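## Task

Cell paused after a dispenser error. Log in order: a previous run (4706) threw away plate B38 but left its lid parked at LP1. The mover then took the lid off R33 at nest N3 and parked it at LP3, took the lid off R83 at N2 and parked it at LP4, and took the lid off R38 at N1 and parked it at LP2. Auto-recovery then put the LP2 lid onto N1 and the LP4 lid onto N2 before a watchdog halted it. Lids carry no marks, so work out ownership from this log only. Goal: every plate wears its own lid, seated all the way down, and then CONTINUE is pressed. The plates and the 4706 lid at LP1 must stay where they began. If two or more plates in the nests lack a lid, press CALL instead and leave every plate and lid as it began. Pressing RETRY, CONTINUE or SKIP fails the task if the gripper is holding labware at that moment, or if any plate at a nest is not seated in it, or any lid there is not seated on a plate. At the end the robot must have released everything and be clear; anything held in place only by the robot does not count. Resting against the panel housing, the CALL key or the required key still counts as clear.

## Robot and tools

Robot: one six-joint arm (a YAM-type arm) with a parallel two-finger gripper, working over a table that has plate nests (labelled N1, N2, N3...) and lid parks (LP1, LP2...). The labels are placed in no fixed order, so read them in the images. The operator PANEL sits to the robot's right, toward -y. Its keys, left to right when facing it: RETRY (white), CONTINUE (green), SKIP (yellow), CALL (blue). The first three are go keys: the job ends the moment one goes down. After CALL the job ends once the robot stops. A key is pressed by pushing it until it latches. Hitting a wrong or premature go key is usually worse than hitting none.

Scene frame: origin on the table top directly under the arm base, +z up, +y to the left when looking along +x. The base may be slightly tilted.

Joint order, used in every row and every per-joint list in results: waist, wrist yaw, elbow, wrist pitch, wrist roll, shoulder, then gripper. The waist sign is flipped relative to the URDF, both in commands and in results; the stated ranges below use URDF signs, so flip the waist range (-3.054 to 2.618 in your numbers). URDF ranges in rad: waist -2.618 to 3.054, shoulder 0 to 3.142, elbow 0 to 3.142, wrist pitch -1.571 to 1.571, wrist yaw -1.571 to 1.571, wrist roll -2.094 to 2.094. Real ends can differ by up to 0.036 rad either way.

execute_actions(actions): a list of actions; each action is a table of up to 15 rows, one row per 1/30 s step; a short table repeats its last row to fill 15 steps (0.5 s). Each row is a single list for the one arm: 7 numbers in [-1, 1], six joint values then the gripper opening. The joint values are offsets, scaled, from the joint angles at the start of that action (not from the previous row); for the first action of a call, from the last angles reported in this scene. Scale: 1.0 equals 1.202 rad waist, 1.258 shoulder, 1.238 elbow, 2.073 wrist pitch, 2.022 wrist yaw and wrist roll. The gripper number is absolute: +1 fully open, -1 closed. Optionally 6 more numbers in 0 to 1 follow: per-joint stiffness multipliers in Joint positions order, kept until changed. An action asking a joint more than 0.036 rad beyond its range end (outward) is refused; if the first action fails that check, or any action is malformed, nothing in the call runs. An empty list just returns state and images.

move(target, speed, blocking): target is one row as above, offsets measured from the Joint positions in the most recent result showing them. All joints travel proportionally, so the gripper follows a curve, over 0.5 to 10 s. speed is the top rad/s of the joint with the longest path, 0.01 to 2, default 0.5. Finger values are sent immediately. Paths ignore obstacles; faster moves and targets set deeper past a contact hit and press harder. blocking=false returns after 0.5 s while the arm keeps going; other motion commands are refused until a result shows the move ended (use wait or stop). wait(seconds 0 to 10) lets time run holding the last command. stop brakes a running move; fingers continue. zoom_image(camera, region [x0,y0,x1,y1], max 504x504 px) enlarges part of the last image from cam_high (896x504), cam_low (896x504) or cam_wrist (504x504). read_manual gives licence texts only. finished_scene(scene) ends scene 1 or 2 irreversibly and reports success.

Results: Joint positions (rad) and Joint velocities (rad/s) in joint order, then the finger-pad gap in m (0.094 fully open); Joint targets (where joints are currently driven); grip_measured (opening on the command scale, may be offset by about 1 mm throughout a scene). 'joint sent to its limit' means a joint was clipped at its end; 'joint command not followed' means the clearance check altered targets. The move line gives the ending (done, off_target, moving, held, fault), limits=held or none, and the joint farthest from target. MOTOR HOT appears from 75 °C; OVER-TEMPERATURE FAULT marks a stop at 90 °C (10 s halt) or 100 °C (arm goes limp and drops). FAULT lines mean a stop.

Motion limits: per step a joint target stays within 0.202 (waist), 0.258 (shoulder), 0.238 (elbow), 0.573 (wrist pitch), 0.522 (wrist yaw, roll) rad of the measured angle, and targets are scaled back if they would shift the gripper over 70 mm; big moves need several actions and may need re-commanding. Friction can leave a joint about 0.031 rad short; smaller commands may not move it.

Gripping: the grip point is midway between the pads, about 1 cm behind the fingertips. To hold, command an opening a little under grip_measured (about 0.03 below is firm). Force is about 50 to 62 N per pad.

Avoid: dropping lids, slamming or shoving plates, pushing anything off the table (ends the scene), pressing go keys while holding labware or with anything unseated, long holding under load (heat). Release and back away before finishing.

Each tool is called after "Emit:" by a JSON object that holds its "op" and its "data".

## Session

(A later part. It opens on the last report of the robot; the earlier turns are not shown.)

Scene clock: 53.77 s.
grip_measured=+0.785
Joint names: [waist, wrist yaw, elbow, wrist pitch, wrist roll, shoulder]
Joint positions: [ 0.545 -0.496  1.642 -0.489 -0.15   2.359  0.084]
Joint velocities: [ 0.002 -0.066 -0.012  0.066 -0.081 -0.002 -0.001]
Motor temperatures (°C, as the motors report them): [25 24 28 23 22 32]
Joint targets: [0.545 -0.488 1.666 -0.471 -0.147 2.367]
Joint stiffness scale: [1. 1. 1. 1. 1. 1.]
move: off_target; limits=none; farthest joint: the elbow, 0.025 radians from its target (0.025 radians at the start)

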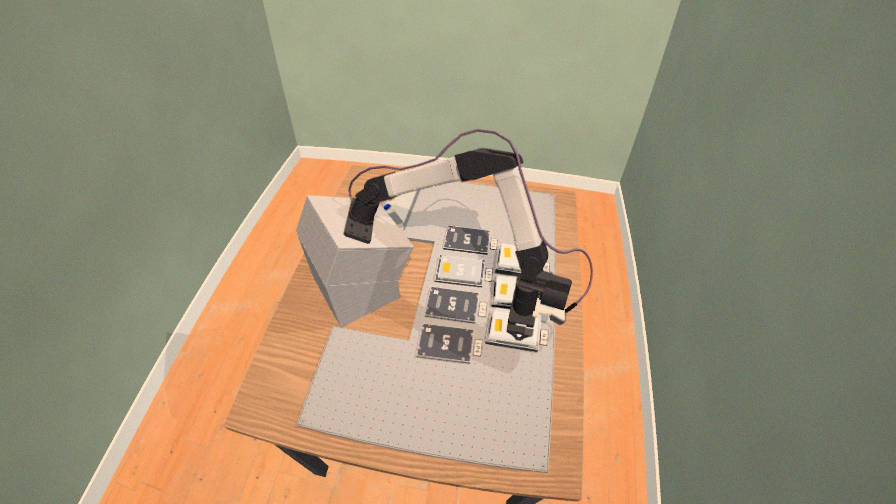

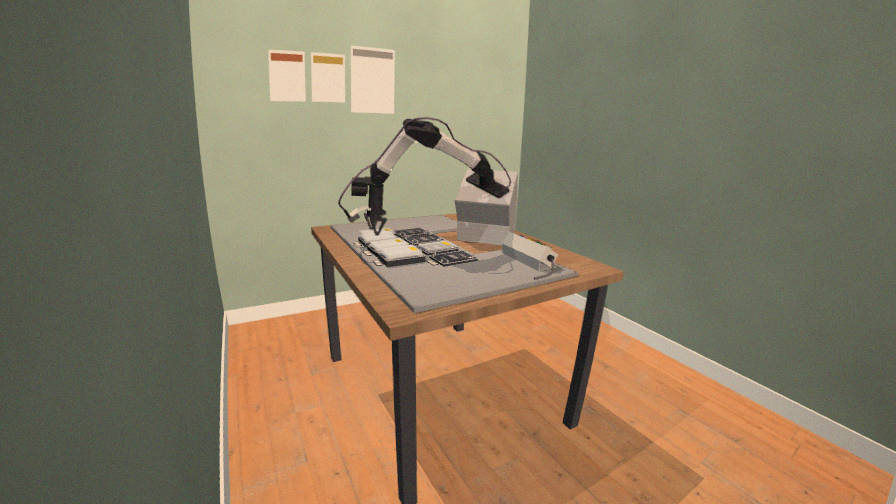

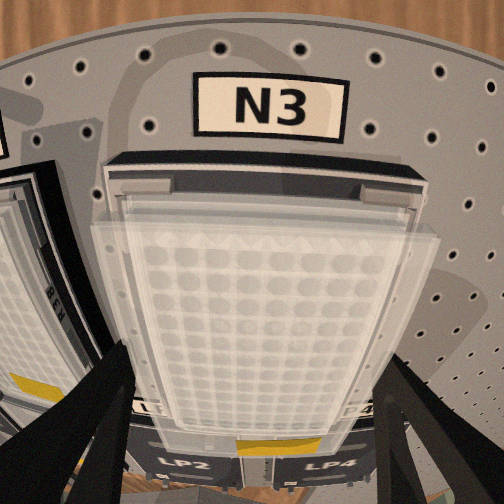

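Emit:
{"op": "move", "data": {"target": [-0.011,0.006,0.02,0.023,0.008,0.028,0.74], "speed": 0.06}}

Emit:
{"op": "zoom_image", "data": {"camera": "cam_low", "region": [340, 190, 420, 270]}}

Scene clock: 56.60 s.
grip_measured=+0.785
Joint names: [waist, wrist yaw, elbow, wrist pitch, wrist roll, shoulder]
Joint positions: [ 0.537 -0.494  1.642 -0.464 -0.139  2.377  0.084]
Joint velocities: [ 0.002 -0.037 -0.017  0.022 -0.051  0.007  0.001]
Motor temperatures (°C, as the motors report them): [25 24 28 23 22 33]
Joint targets: [0.532 -0.484 1.666 -0.441 -0.134 2.394]
Joint stiffness scale: [1. 1. 1. 1. 1. 1.]
move: off_target; limits=none; farthest joint: the elbow, 0.025 radians from its target (0.025 radians at the start)

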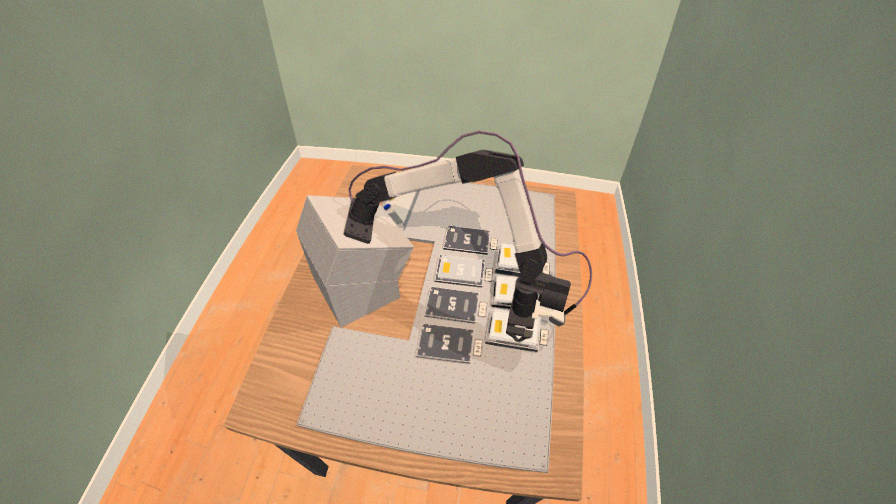

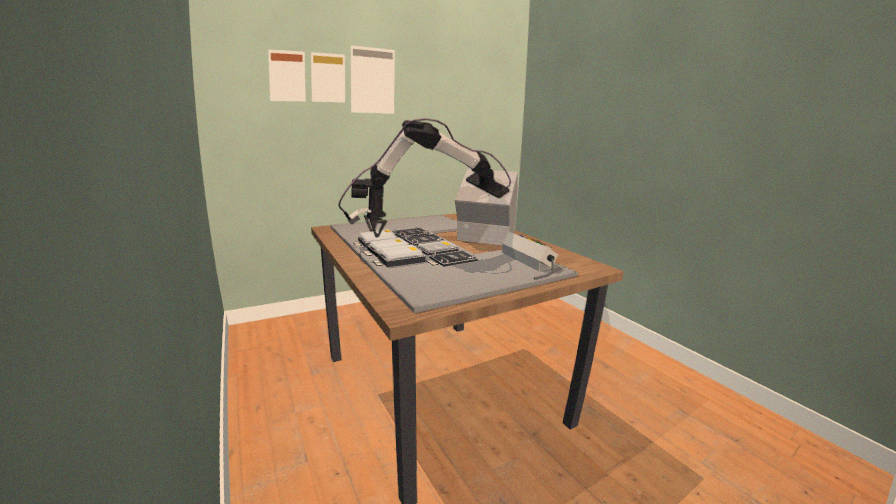

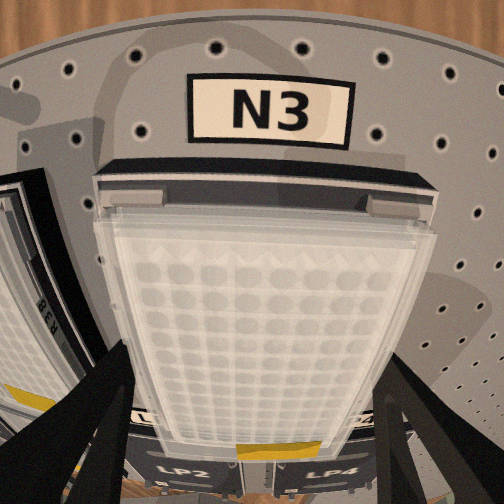

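Region (340, 190, 420, 270) of cam_low's 896x504 image, scaled by 6.300, with more detail than that image has.

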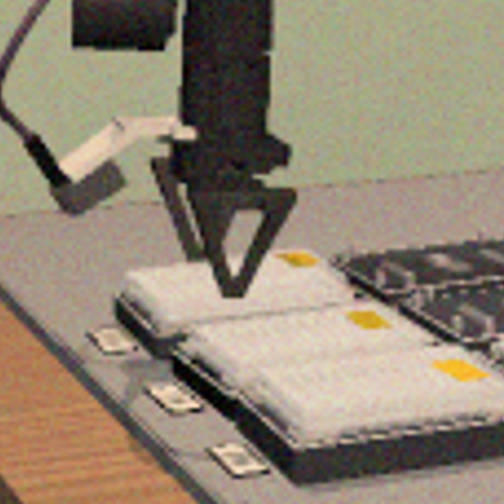

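Emit:
{"op": "move", "data": {"target": [0,0,0.01,-0.014,0,0,0.74], "speed": 0.05}}

Emit:
{"op": "zoom_image", "data": {"camera": "cam_wrist", "region": [80, 170, 200, 270]}}

Emit:
{"op": "zoom_image", "data": {"camera": "cam_wrist", "region": [140, 390, 370, 480]}}

Scene clock: 60.10 s.
grip_measured=+0.785
Joint names: [waist, wrist yaw, elbow, wrist pitch, wrist roll, shoulder]
Joint positions: [ 0.537 -0.494  1.642 -0.469 -0.138  2.377  0.084]
Joint velocities: [ 0.012 -0.022  0.002 -0.007  0.095  0.002 -0.   ]
Motor temperatures (°C, as the motors report them): [25 24 29 23 22 34]
Joint targets: [0.537 -0.494 1.654 -0.493 -0.139 2.377]
Joint stiffness scale: [1. 1. 1. 1. 1. 1.]
move: off_target; limits=none; farthest joint: the wrist pitch, 0.024 radians from its target (0.029 radians at the start)

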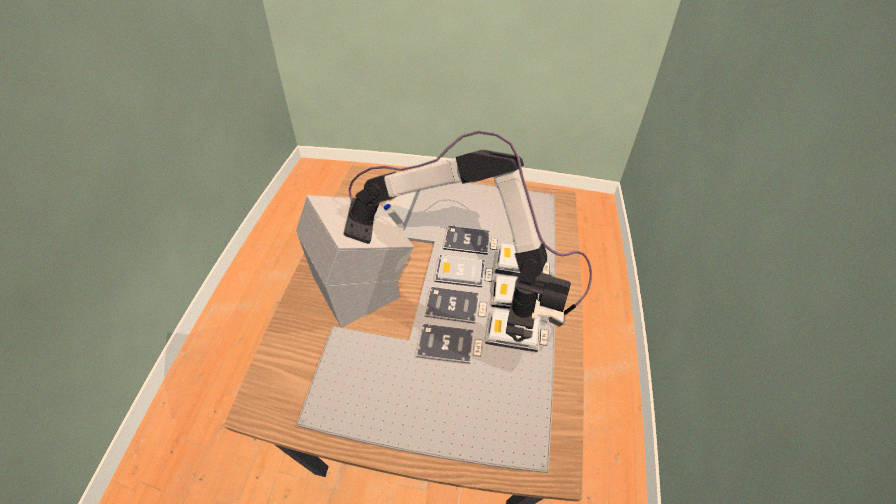

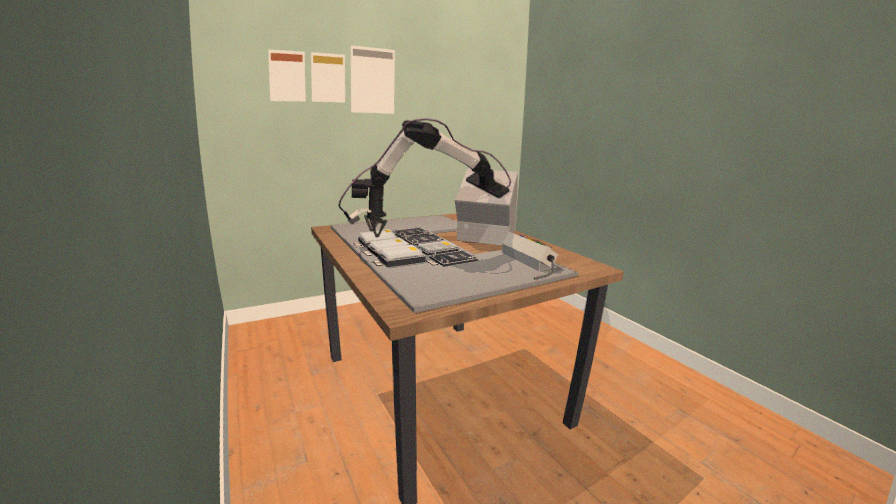

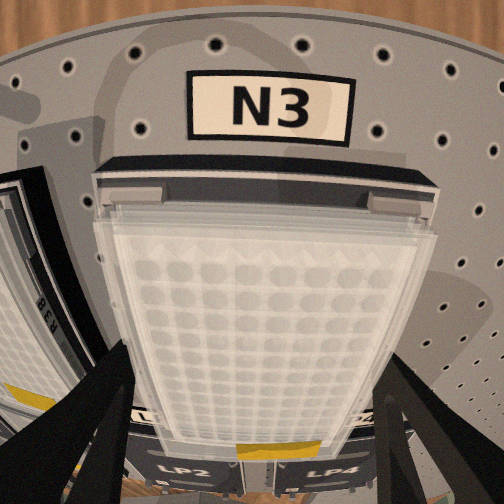

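Region (80, 170, 200, 270) of cam_wrist's 504x504 image, scaled by 4.200, with more detail than that image has.

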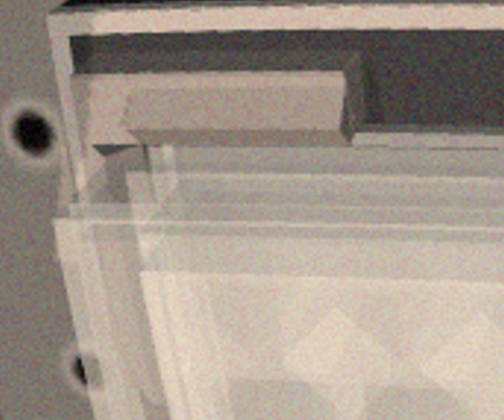

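Region (140, 390, 370, 480) of cam_wrist's 504x504 image, scaled by 2.191, with more detail than that image has; it fills the top 197 rows of this view, and the rest is white.

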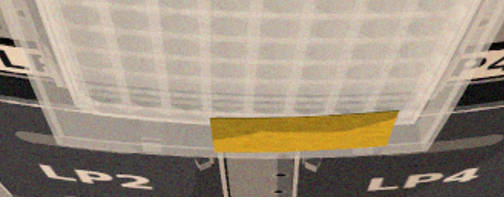

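Emit:
{"op": "move", "data": {"target": [0,0,0.01,-0.018,0,-0.012,0.74], "speed": 0.05}}

Emit:
{"op": "zoom_image", "data": {"camera": "cam_wrist", "region": [80, 170, 200, 270]}}

Scene clock: 63.20 s.
grip_measured=+0.785
Joint names: [waist, wrist yaw, elbow, wrist pitch, wrist roll, shoulder]
Joint positions: [ 0.537 -0.494  1.642 -0.48  -0.138  2.377  0.084]
Joint velocities: [-0.002  0.051 -0.002 -0.051 -0.007 -0.022 -0.   ]
Motor temperatures (°C, as the motors report them): [25 24 29 23 22 34]
Joint targets: [0.537 -0.494 1.654 -0.506 -0.138 2.362]
Joint stiffness scale: [1. 1. 1. 1. 1. 1.]
move: off_target; limits=none; farthest joint: the wrist pitch, 0.026 radians from its target (0.037 radians at the start)

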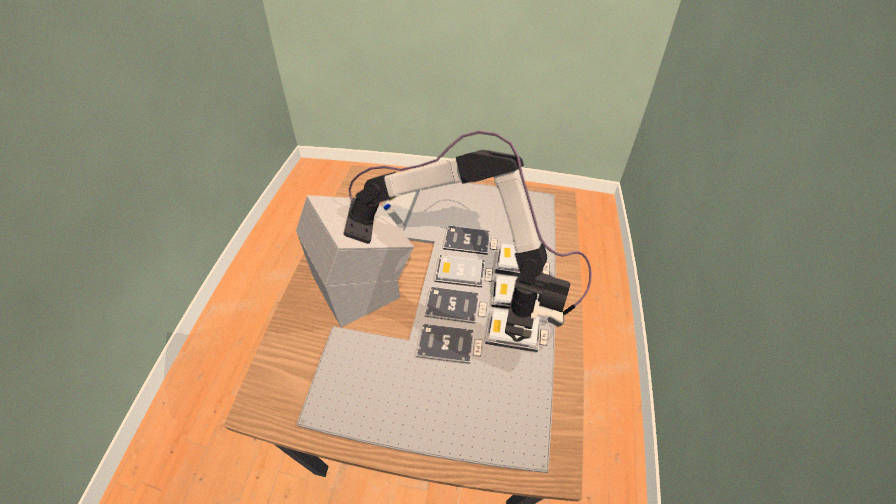

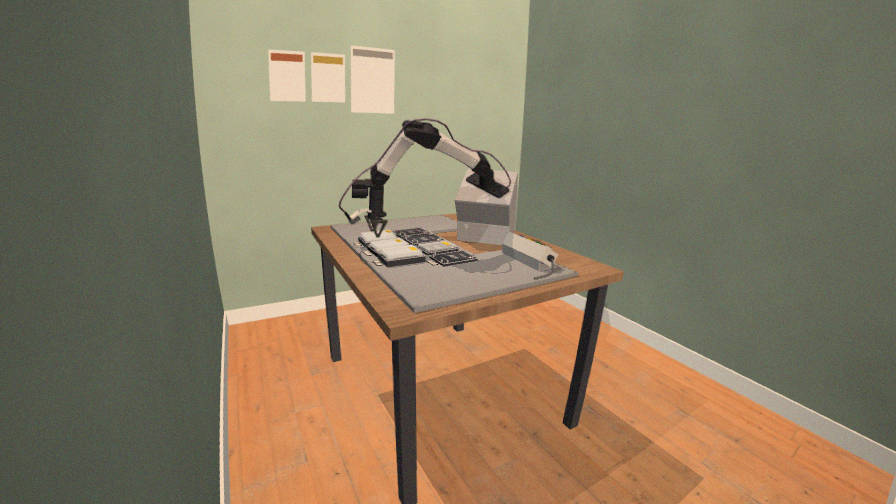

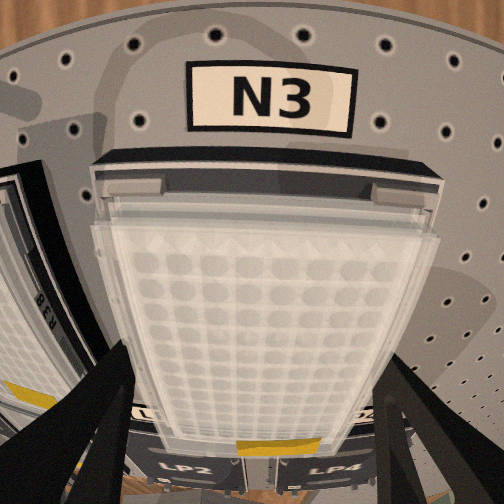

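Region (80, 170, 200, 270) of cam_wrist's 504x504 image, scaled by 4.200, with more detail than that image has.

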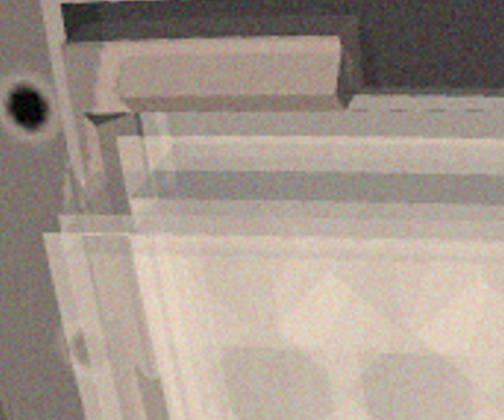

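Emit:
{"op": "execute_actions", "data": {"actions": [[[0,0,0,0,0,0,0.78],[0,0,0,0,0,0,0.8],[0,0,0,0,0,0,0.82],[0,0,0,0,0,0,0.86],[0,0,0,0,0,0,0.92],[0,0,0,0,0,0,1]]]}}

Emit:
{"op": "move", "data": {"target": [0.065,-0.016,-0.05,-0.09,-0.04,-0.16,1], "speed": 0.3}}

Emit:
{"op": "zoom_image", "data": {"camera": "cam_low", "region": [348, 215, 432, 272]}}

Emit:
{"op": "zoom_image", "data": {"camera": "cam_high", "region": [475, 280, 555, 360]}}

Scene clock: 66.20 s.
grip_measured=+1.000
Joint names: [waist, wrist yaw, elbow, wrist pitch, wrist roll, shoulder]
Joint positions: [ 0.537 -0.494  1.642 -0.48  -0.138  2.377  0.094]
Joint velocities: [ 0.002  0.037 -0.022 -0.007 -0.007 -0.002  0.   ]
Motor temperatures (°C, as the motors report them): [25 24 29 23 22 35]
Joint targets: [0.537 -0.494 1.642 -0.480 -0.138 2.377]
Joint stiffness scale: [1. 1. 1. 1. 1. 1.]

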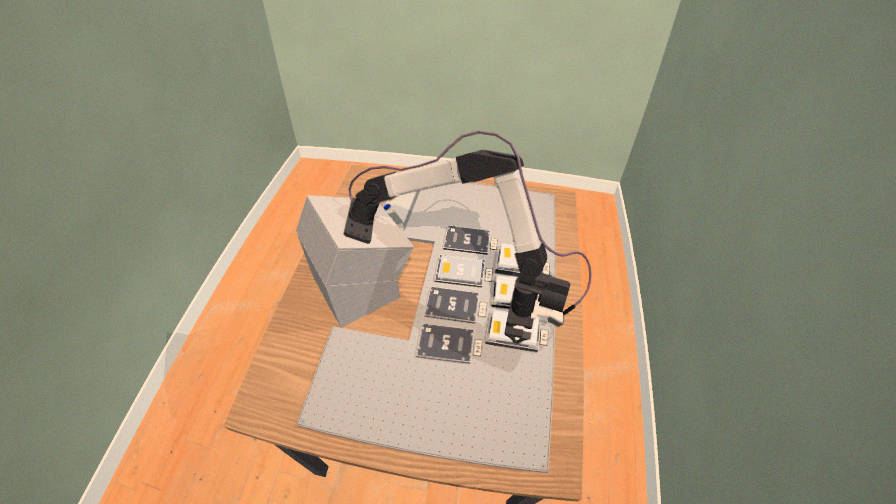

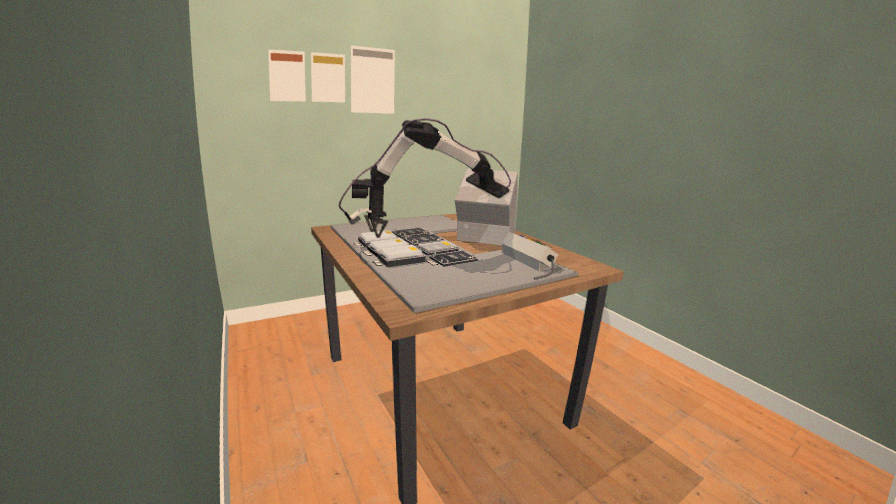

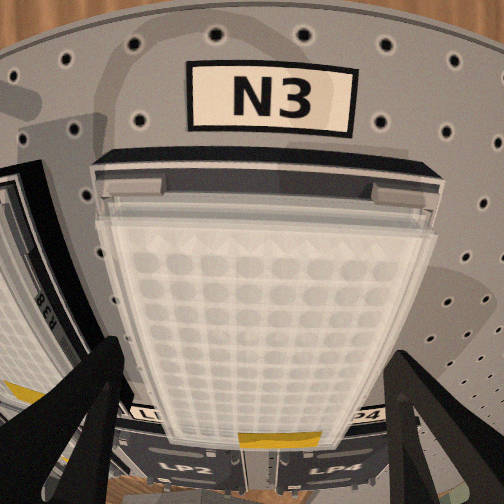

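Scene clock: 67.53 s.
grip_measured=+1.000
Joint names: [waist, wrist yaw, elbow, wrist pitch, wrist roll, shoulder]
Joint positions: [ 0.607 -0.516  1.603 -0.65  -0.213  2.198  0.094]
Joint velocities: [-0.007  0.007  0.002 -0.081  0.007  0.002  0.   ]
Motor temperatures (°C, as the motors report them): [26 24 29 23 22 36]
Joint targets: [0.615 -0.526 1.580 -0.667 -0.219 2.176]
Joint stiffness scale: [1. 1. 1. 1. 1. 1.]
move: off_target; limits=none; farthest joint: the shoulder, 0.023 radians from its target (0.201 radians at the start)

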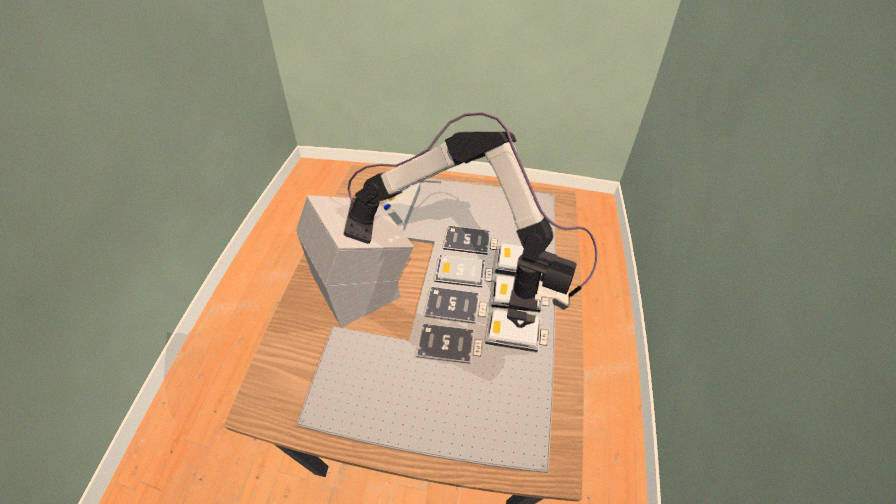

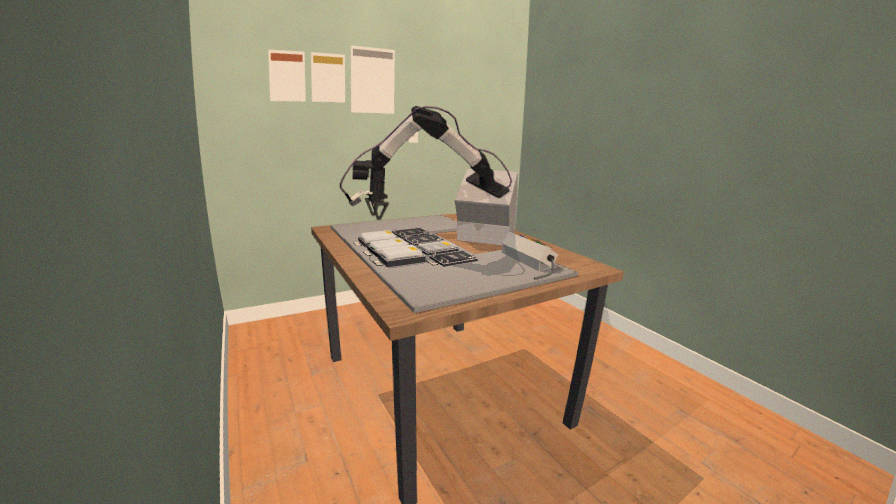

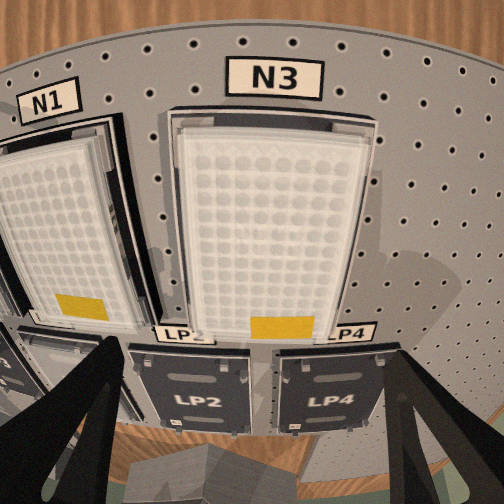

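Region (348, 215, 432, 272) of cam_low's 896x504 image, scaled by 6.000, with more detail than that image has; it fills the top 342 rows of this view, and the rest is white.

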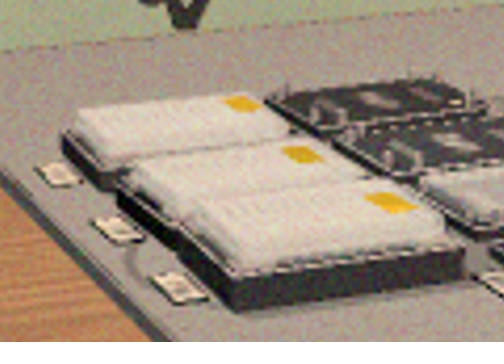

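Region (475, 280, 555, 360) of cam_high's 896x504 image, scaled by 6.300, with more detail than that image has.

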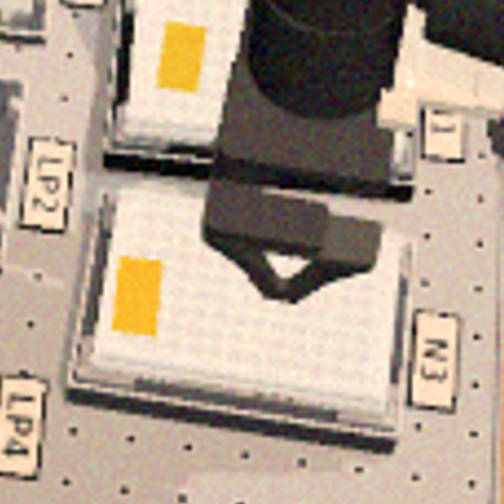

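Emit:
{"op": "move", "data": {"target": [-0.963,0.33,-0.404,-0.072,0.105,-0.715,-1], "speed": 1.0}}

Scene clock: 77.20 s.
grip_measured=-0.981
Joint names: [waist, wrist yaw, elbow, wrist pitch, wrist roll, shoulder]
Joint positions: [-0.545  0.14   1.124 -0.782 -0.006  1.317  0.001]
Joint velocities: [-0.012 -0.007  0.012  0.022  0.022  0.012  0.   ]
Motor temperatures (°C, as the motors report them): [26 24 28 22 22 38]
Joint targets: [-0.551 0.151 1.103 -0.799 -0.001 1.298]
Joint stiffness scale: [1. 1. 1. 1. 1. 1.]
move: off_target; limits=none; farthest joint: the elbow, 0.021 radians from its target (0.501 radians at the start)

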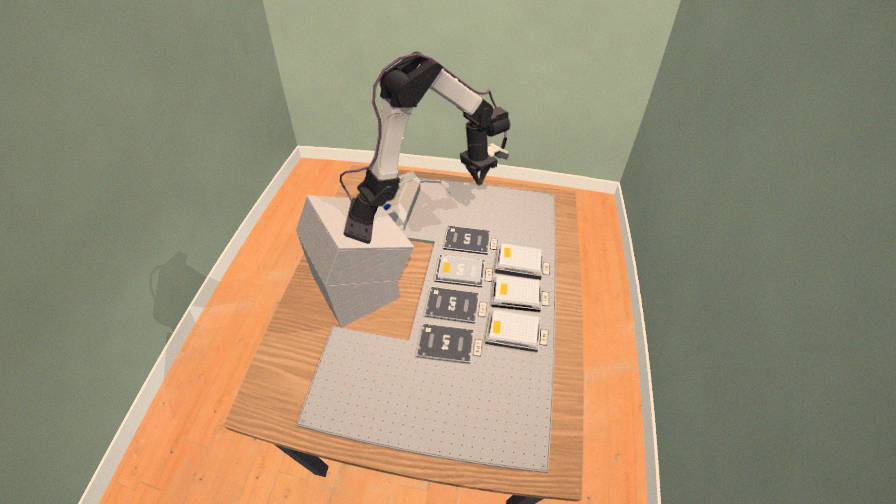

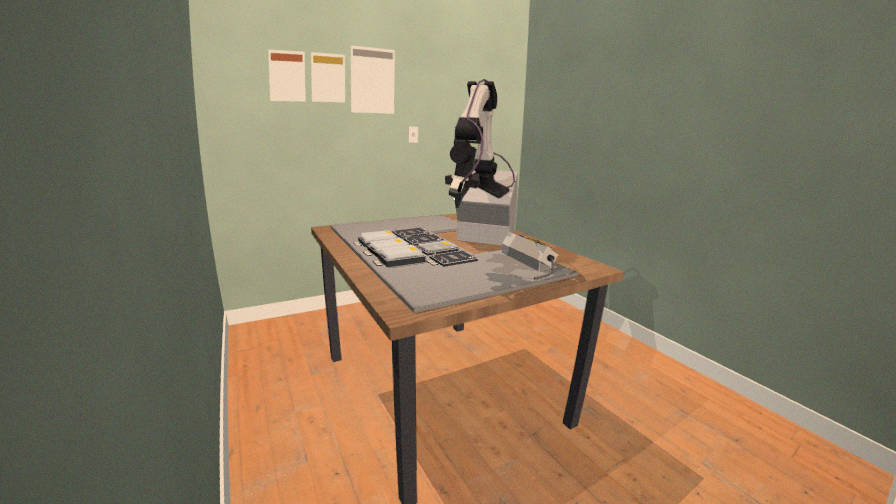

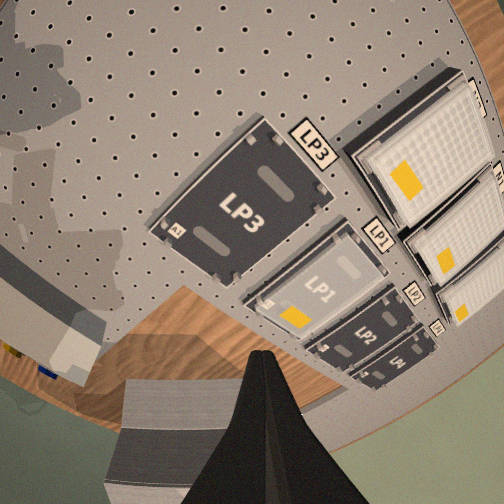

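Emit:
{"op": "move", "data": {"target": [-0.948,0.359,0.15,0,0,0.555,-1], "speed": 0.9}}

Emit:
{"op": "zoom_image", "data": {"camera": "cam_low", "region": [480, 160, 600, 280]}}

Emit:
{"op": "zoom_image", "data": {"camera": "cam_high", "region": [330, 110, 450, 230]}}

Scene clock: 81.47 s.
grip_measured=-0.981
Joint names: [waist, wrist yaw, elbow, wrist pitch, wrist roll, shoulder]
Joint positions: [-1.687  0.855  1.28  -0.782 -0.006  2.008  0.001]
Joint velocities: [-0.017 -0.051  0.002  0.11  -0.007  0.012  0.   ]
Motor temperatures (°C, as the motors report them): [26 24 28 22 22 38]
Joint targets: [-1.685 0.866 1.310 -0.782 -0.006 2.016]
Joint stiffness scale: [1. 1. 1. 1. 1. 1.]
move: off_target; limits=none; farthest joint: the elbow, 0.029 radians from its target (0.186 radians at the start)

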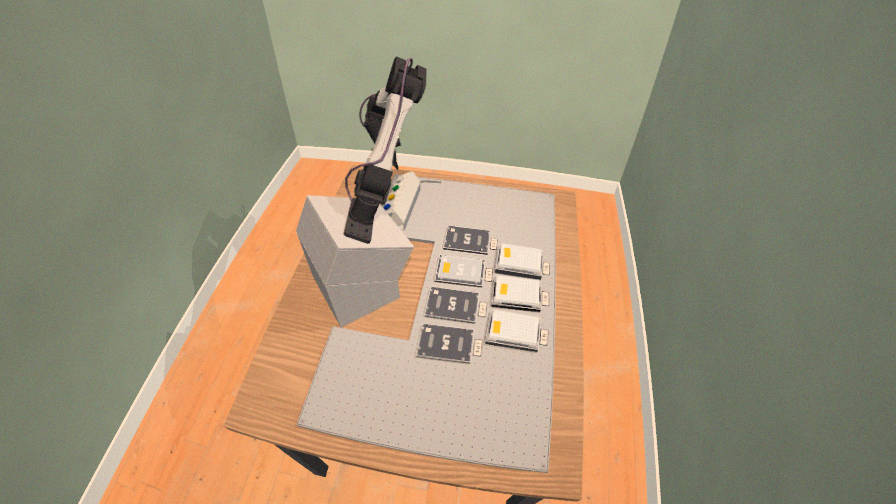

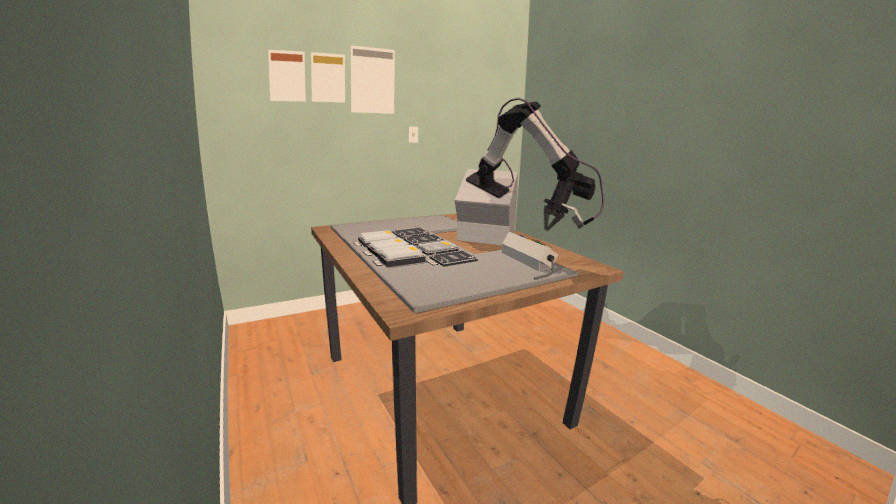

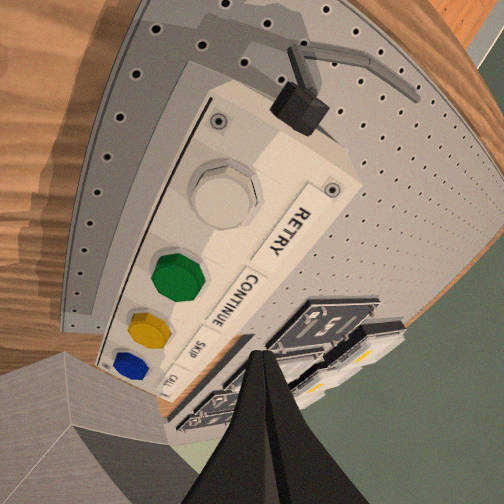

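Region (480, 160, 600, 280) of cam_low's 896x504 image, scaled by 4.200, with more detail than that image has.

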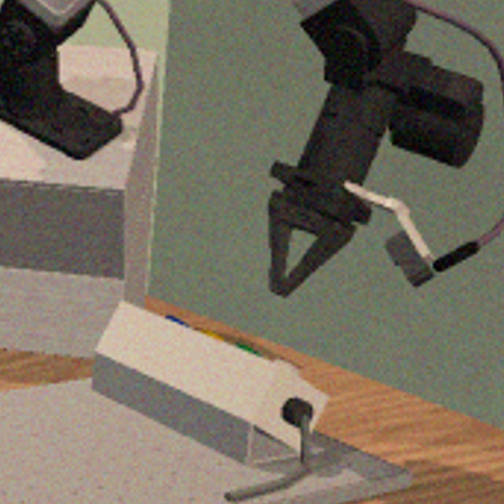

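Region (330, 110, 450, 230) of cam_high's 896x504 image, scaled by 4.200, with more detail than that image has.

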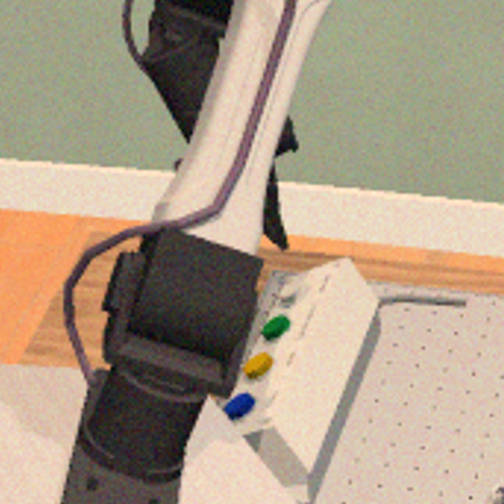

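Emit:
{"op": "move", "data": {"target": [0.025,-0.0445,-0.067,0.078,0,0.071,-1], "speed": 0.25}}

Emit:
{"op": "zoom_image", "data": {"camera": "cam_low", "region": [500, 190, 590, 280]}}

Emit:
{"op": "zoom_image", "data": {"camera": "cam_high", "region": [360, 150, 440, 230]}}

Scene clock: 89.23 s.
grip_measured=-0.981
Joint names: [waist, wrist yaw, elbow, wrist pitch, wrist roll, shoulder]
Joint positions: [-1.662  0.775  1.217 -0.637 -0.006  2.085  0.001]
Joint velocities: [ 0.022 -0.051 -0.017  0.037  0.051 -0.002  0.   ]
Motor temperatures (°C, as the motors report them): [26 24 29 22 22 37]
Joint targets: [-1.657 0.765 1.197 -0.620 -0.006 2.097]
Joint stiffness scale: [1. 1. 1. 1. 1. 1.]
move: done; limits=none; farthest joint: the elbow, 0.020 radians from its target (0.083 radians at the start)

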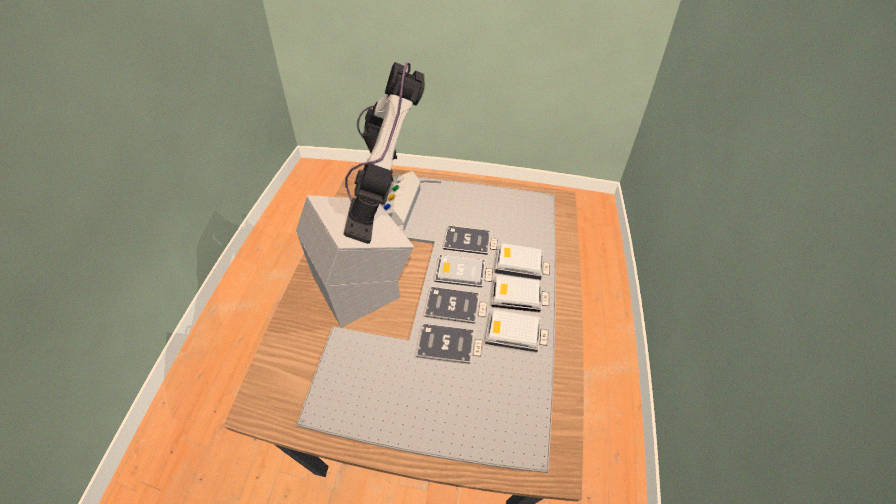

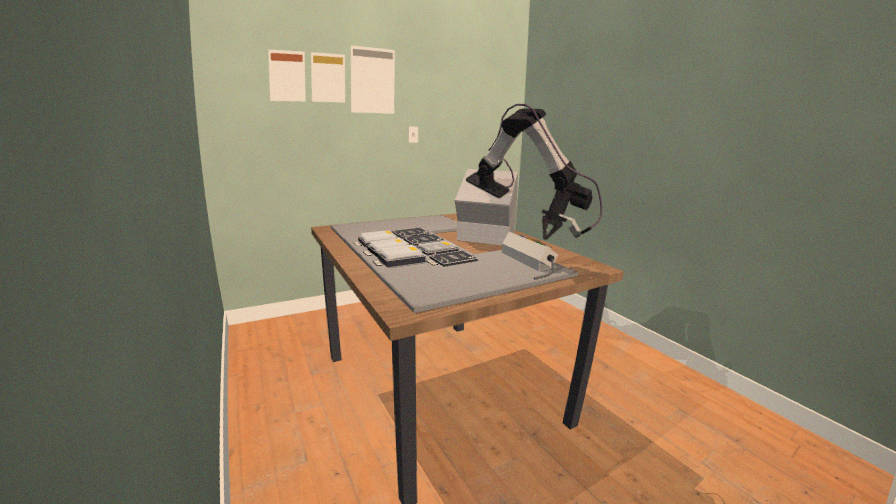

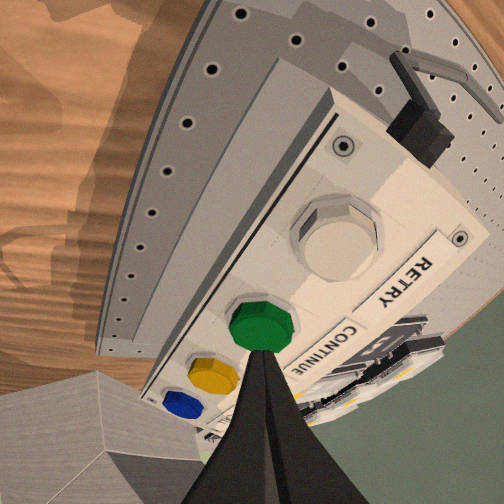

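Region (500, 190, 590, 280) of cam_low's 896x504 image, scaled by 5.600, with more detail than that image has.

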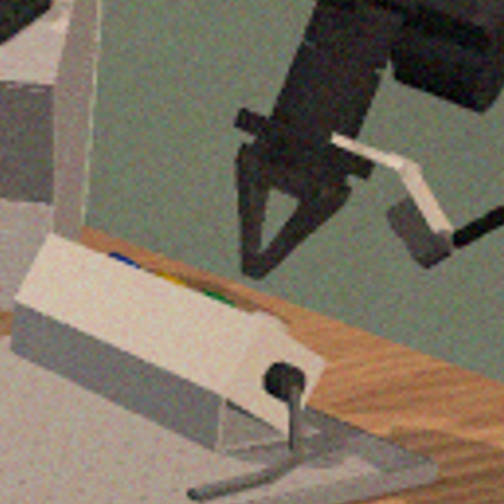

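Region (360, 150, 440, 230) of cam_high's 896x504 image, scaled by 6.300, with more detail than that image has.

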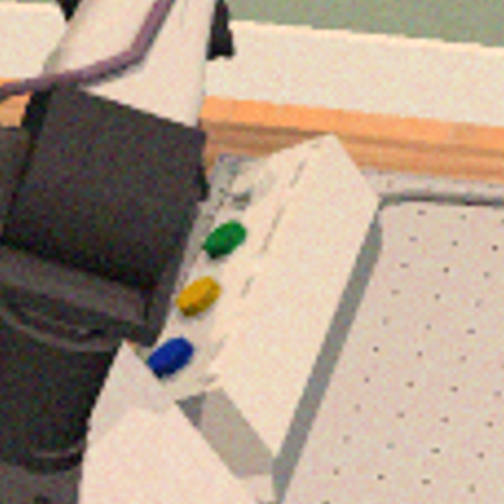

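Emit:
{"op": "move", "data": {"target": [0.027,-0.004,-0.03,0.014,0,0.026,-1], "speed": 0.1}}

Emit:
{"op": "zoom_image", "data": {"camera": "cam_high", "region": [360, 150, 440, 230]}}

Scene clock: 92.10 s.
grip_measured=-0.981
Joint names: [waist, wrist yaw, elbow, wrist pitch, wrist roll, shoulder]
Joint positions: [-1.634  0.774  1.199 -0.624 -0.006  2.104  0.001]
Joint velocities: [ 0.007 -0.007 -0.002 -0.022  0.081 -0.012  0.   ]
Motor temperatures (°C, as the motors report them): [26 24 29 22 22 37]
Joint targets: [-1.630 0.767 1.180 -0.608 -0.006 2.117]
Joint stiffness scale: [1. 1. 1. 1. 1. 1.]
move: done; limits=none; farthest joint: the elbow, 0.020 radians from its target (0.037 radians at the start)

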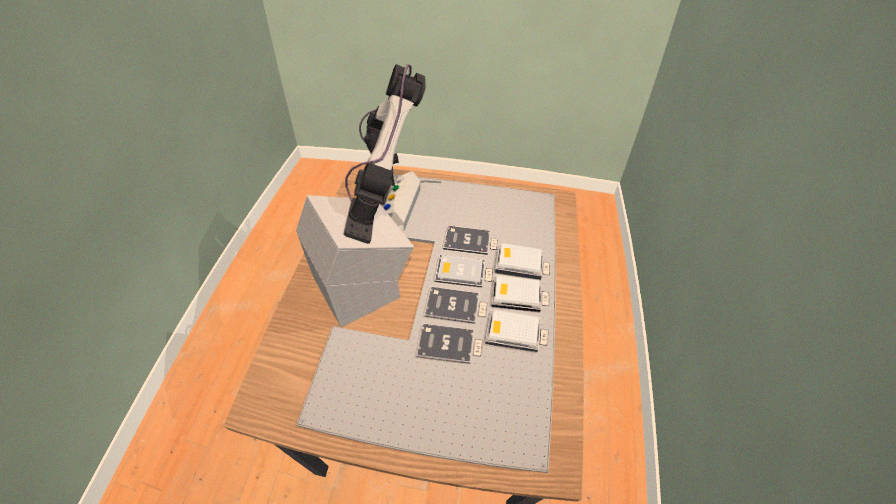

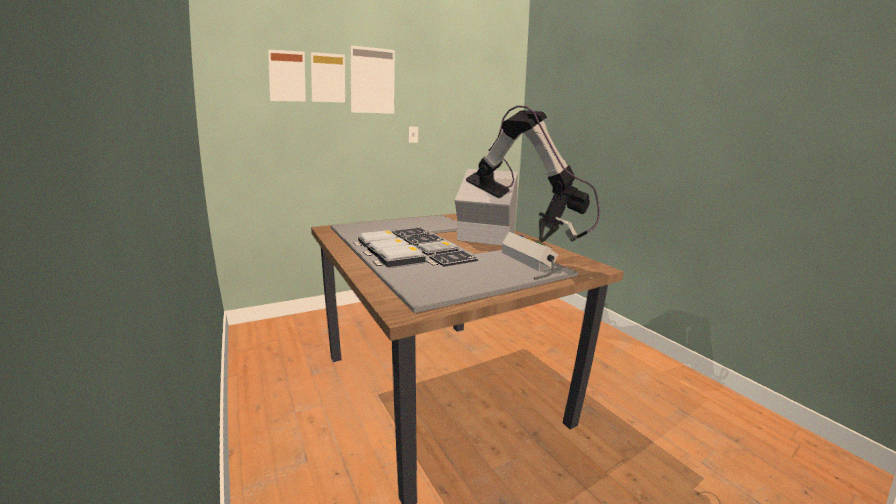

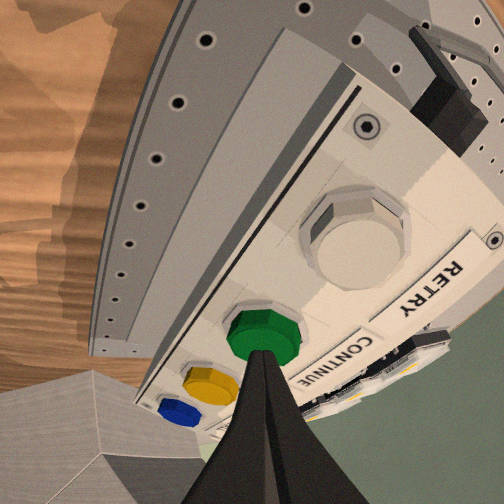

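Region (360, 150, 440, 230) of cam_high's 896x504 image, scaled by 6.300, with more detail than that image has.

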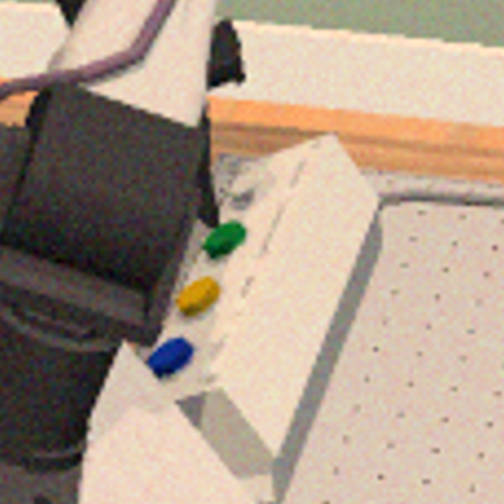

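Emit:
{"op": "move", "data": {"target": [0.034,-0.004,-0.034,0.02,0,0.031,-1], "speed": 0.07}}

Scene clock: 94.10 s.
grip_measured=-0.981
Joint names: [waist, wrist yaw, elbow, wrist pitch, wrist roll, shoulder]
Joint positions: [-1.612  0.774  1.191 -0.601 -0.006  2.106  0.001]
Joint velocities: [ 0.012 -0.022  0.017  0.007 -0.081  0.007 -0.001]
Motor temperatures (°C, as the motors report them): [26 24 29 22 22 37]
Joint targets: [-1.594 0.766 1.157 -0.582 -0.006 2.143]
Joint stiffness scale: [1. 1. 1. 1. 1. 1.]
move: off_target; limits=none; farthest joint: the shoulder, 0.037 radians from its target (0.039 radians at the start)

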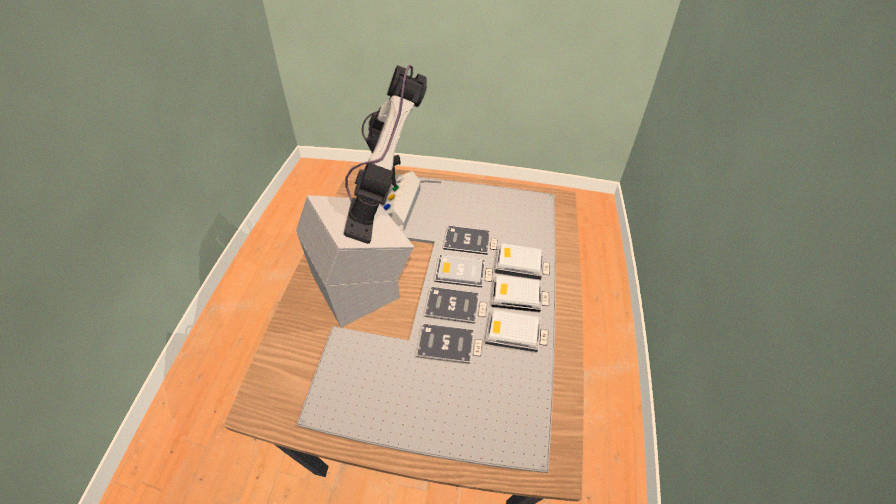

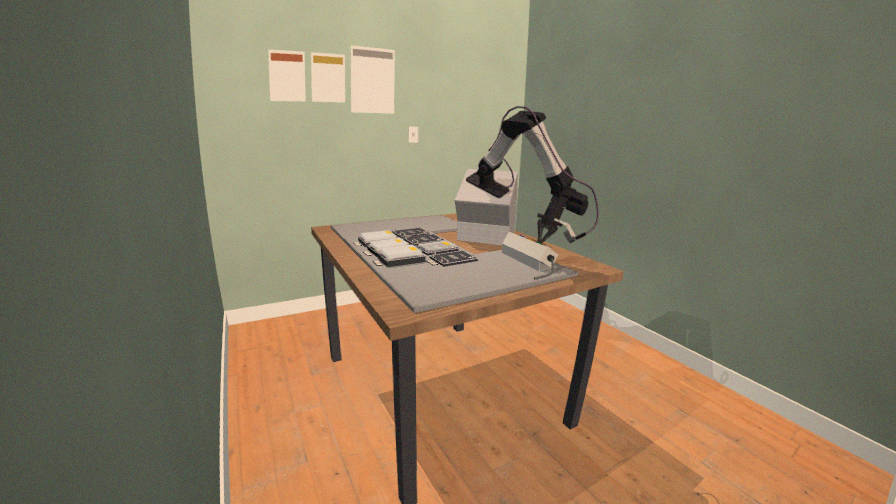

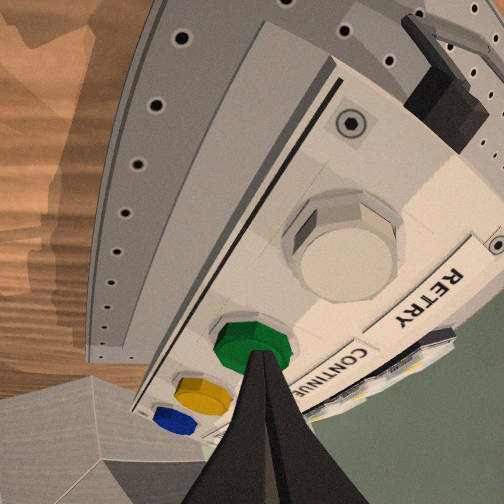

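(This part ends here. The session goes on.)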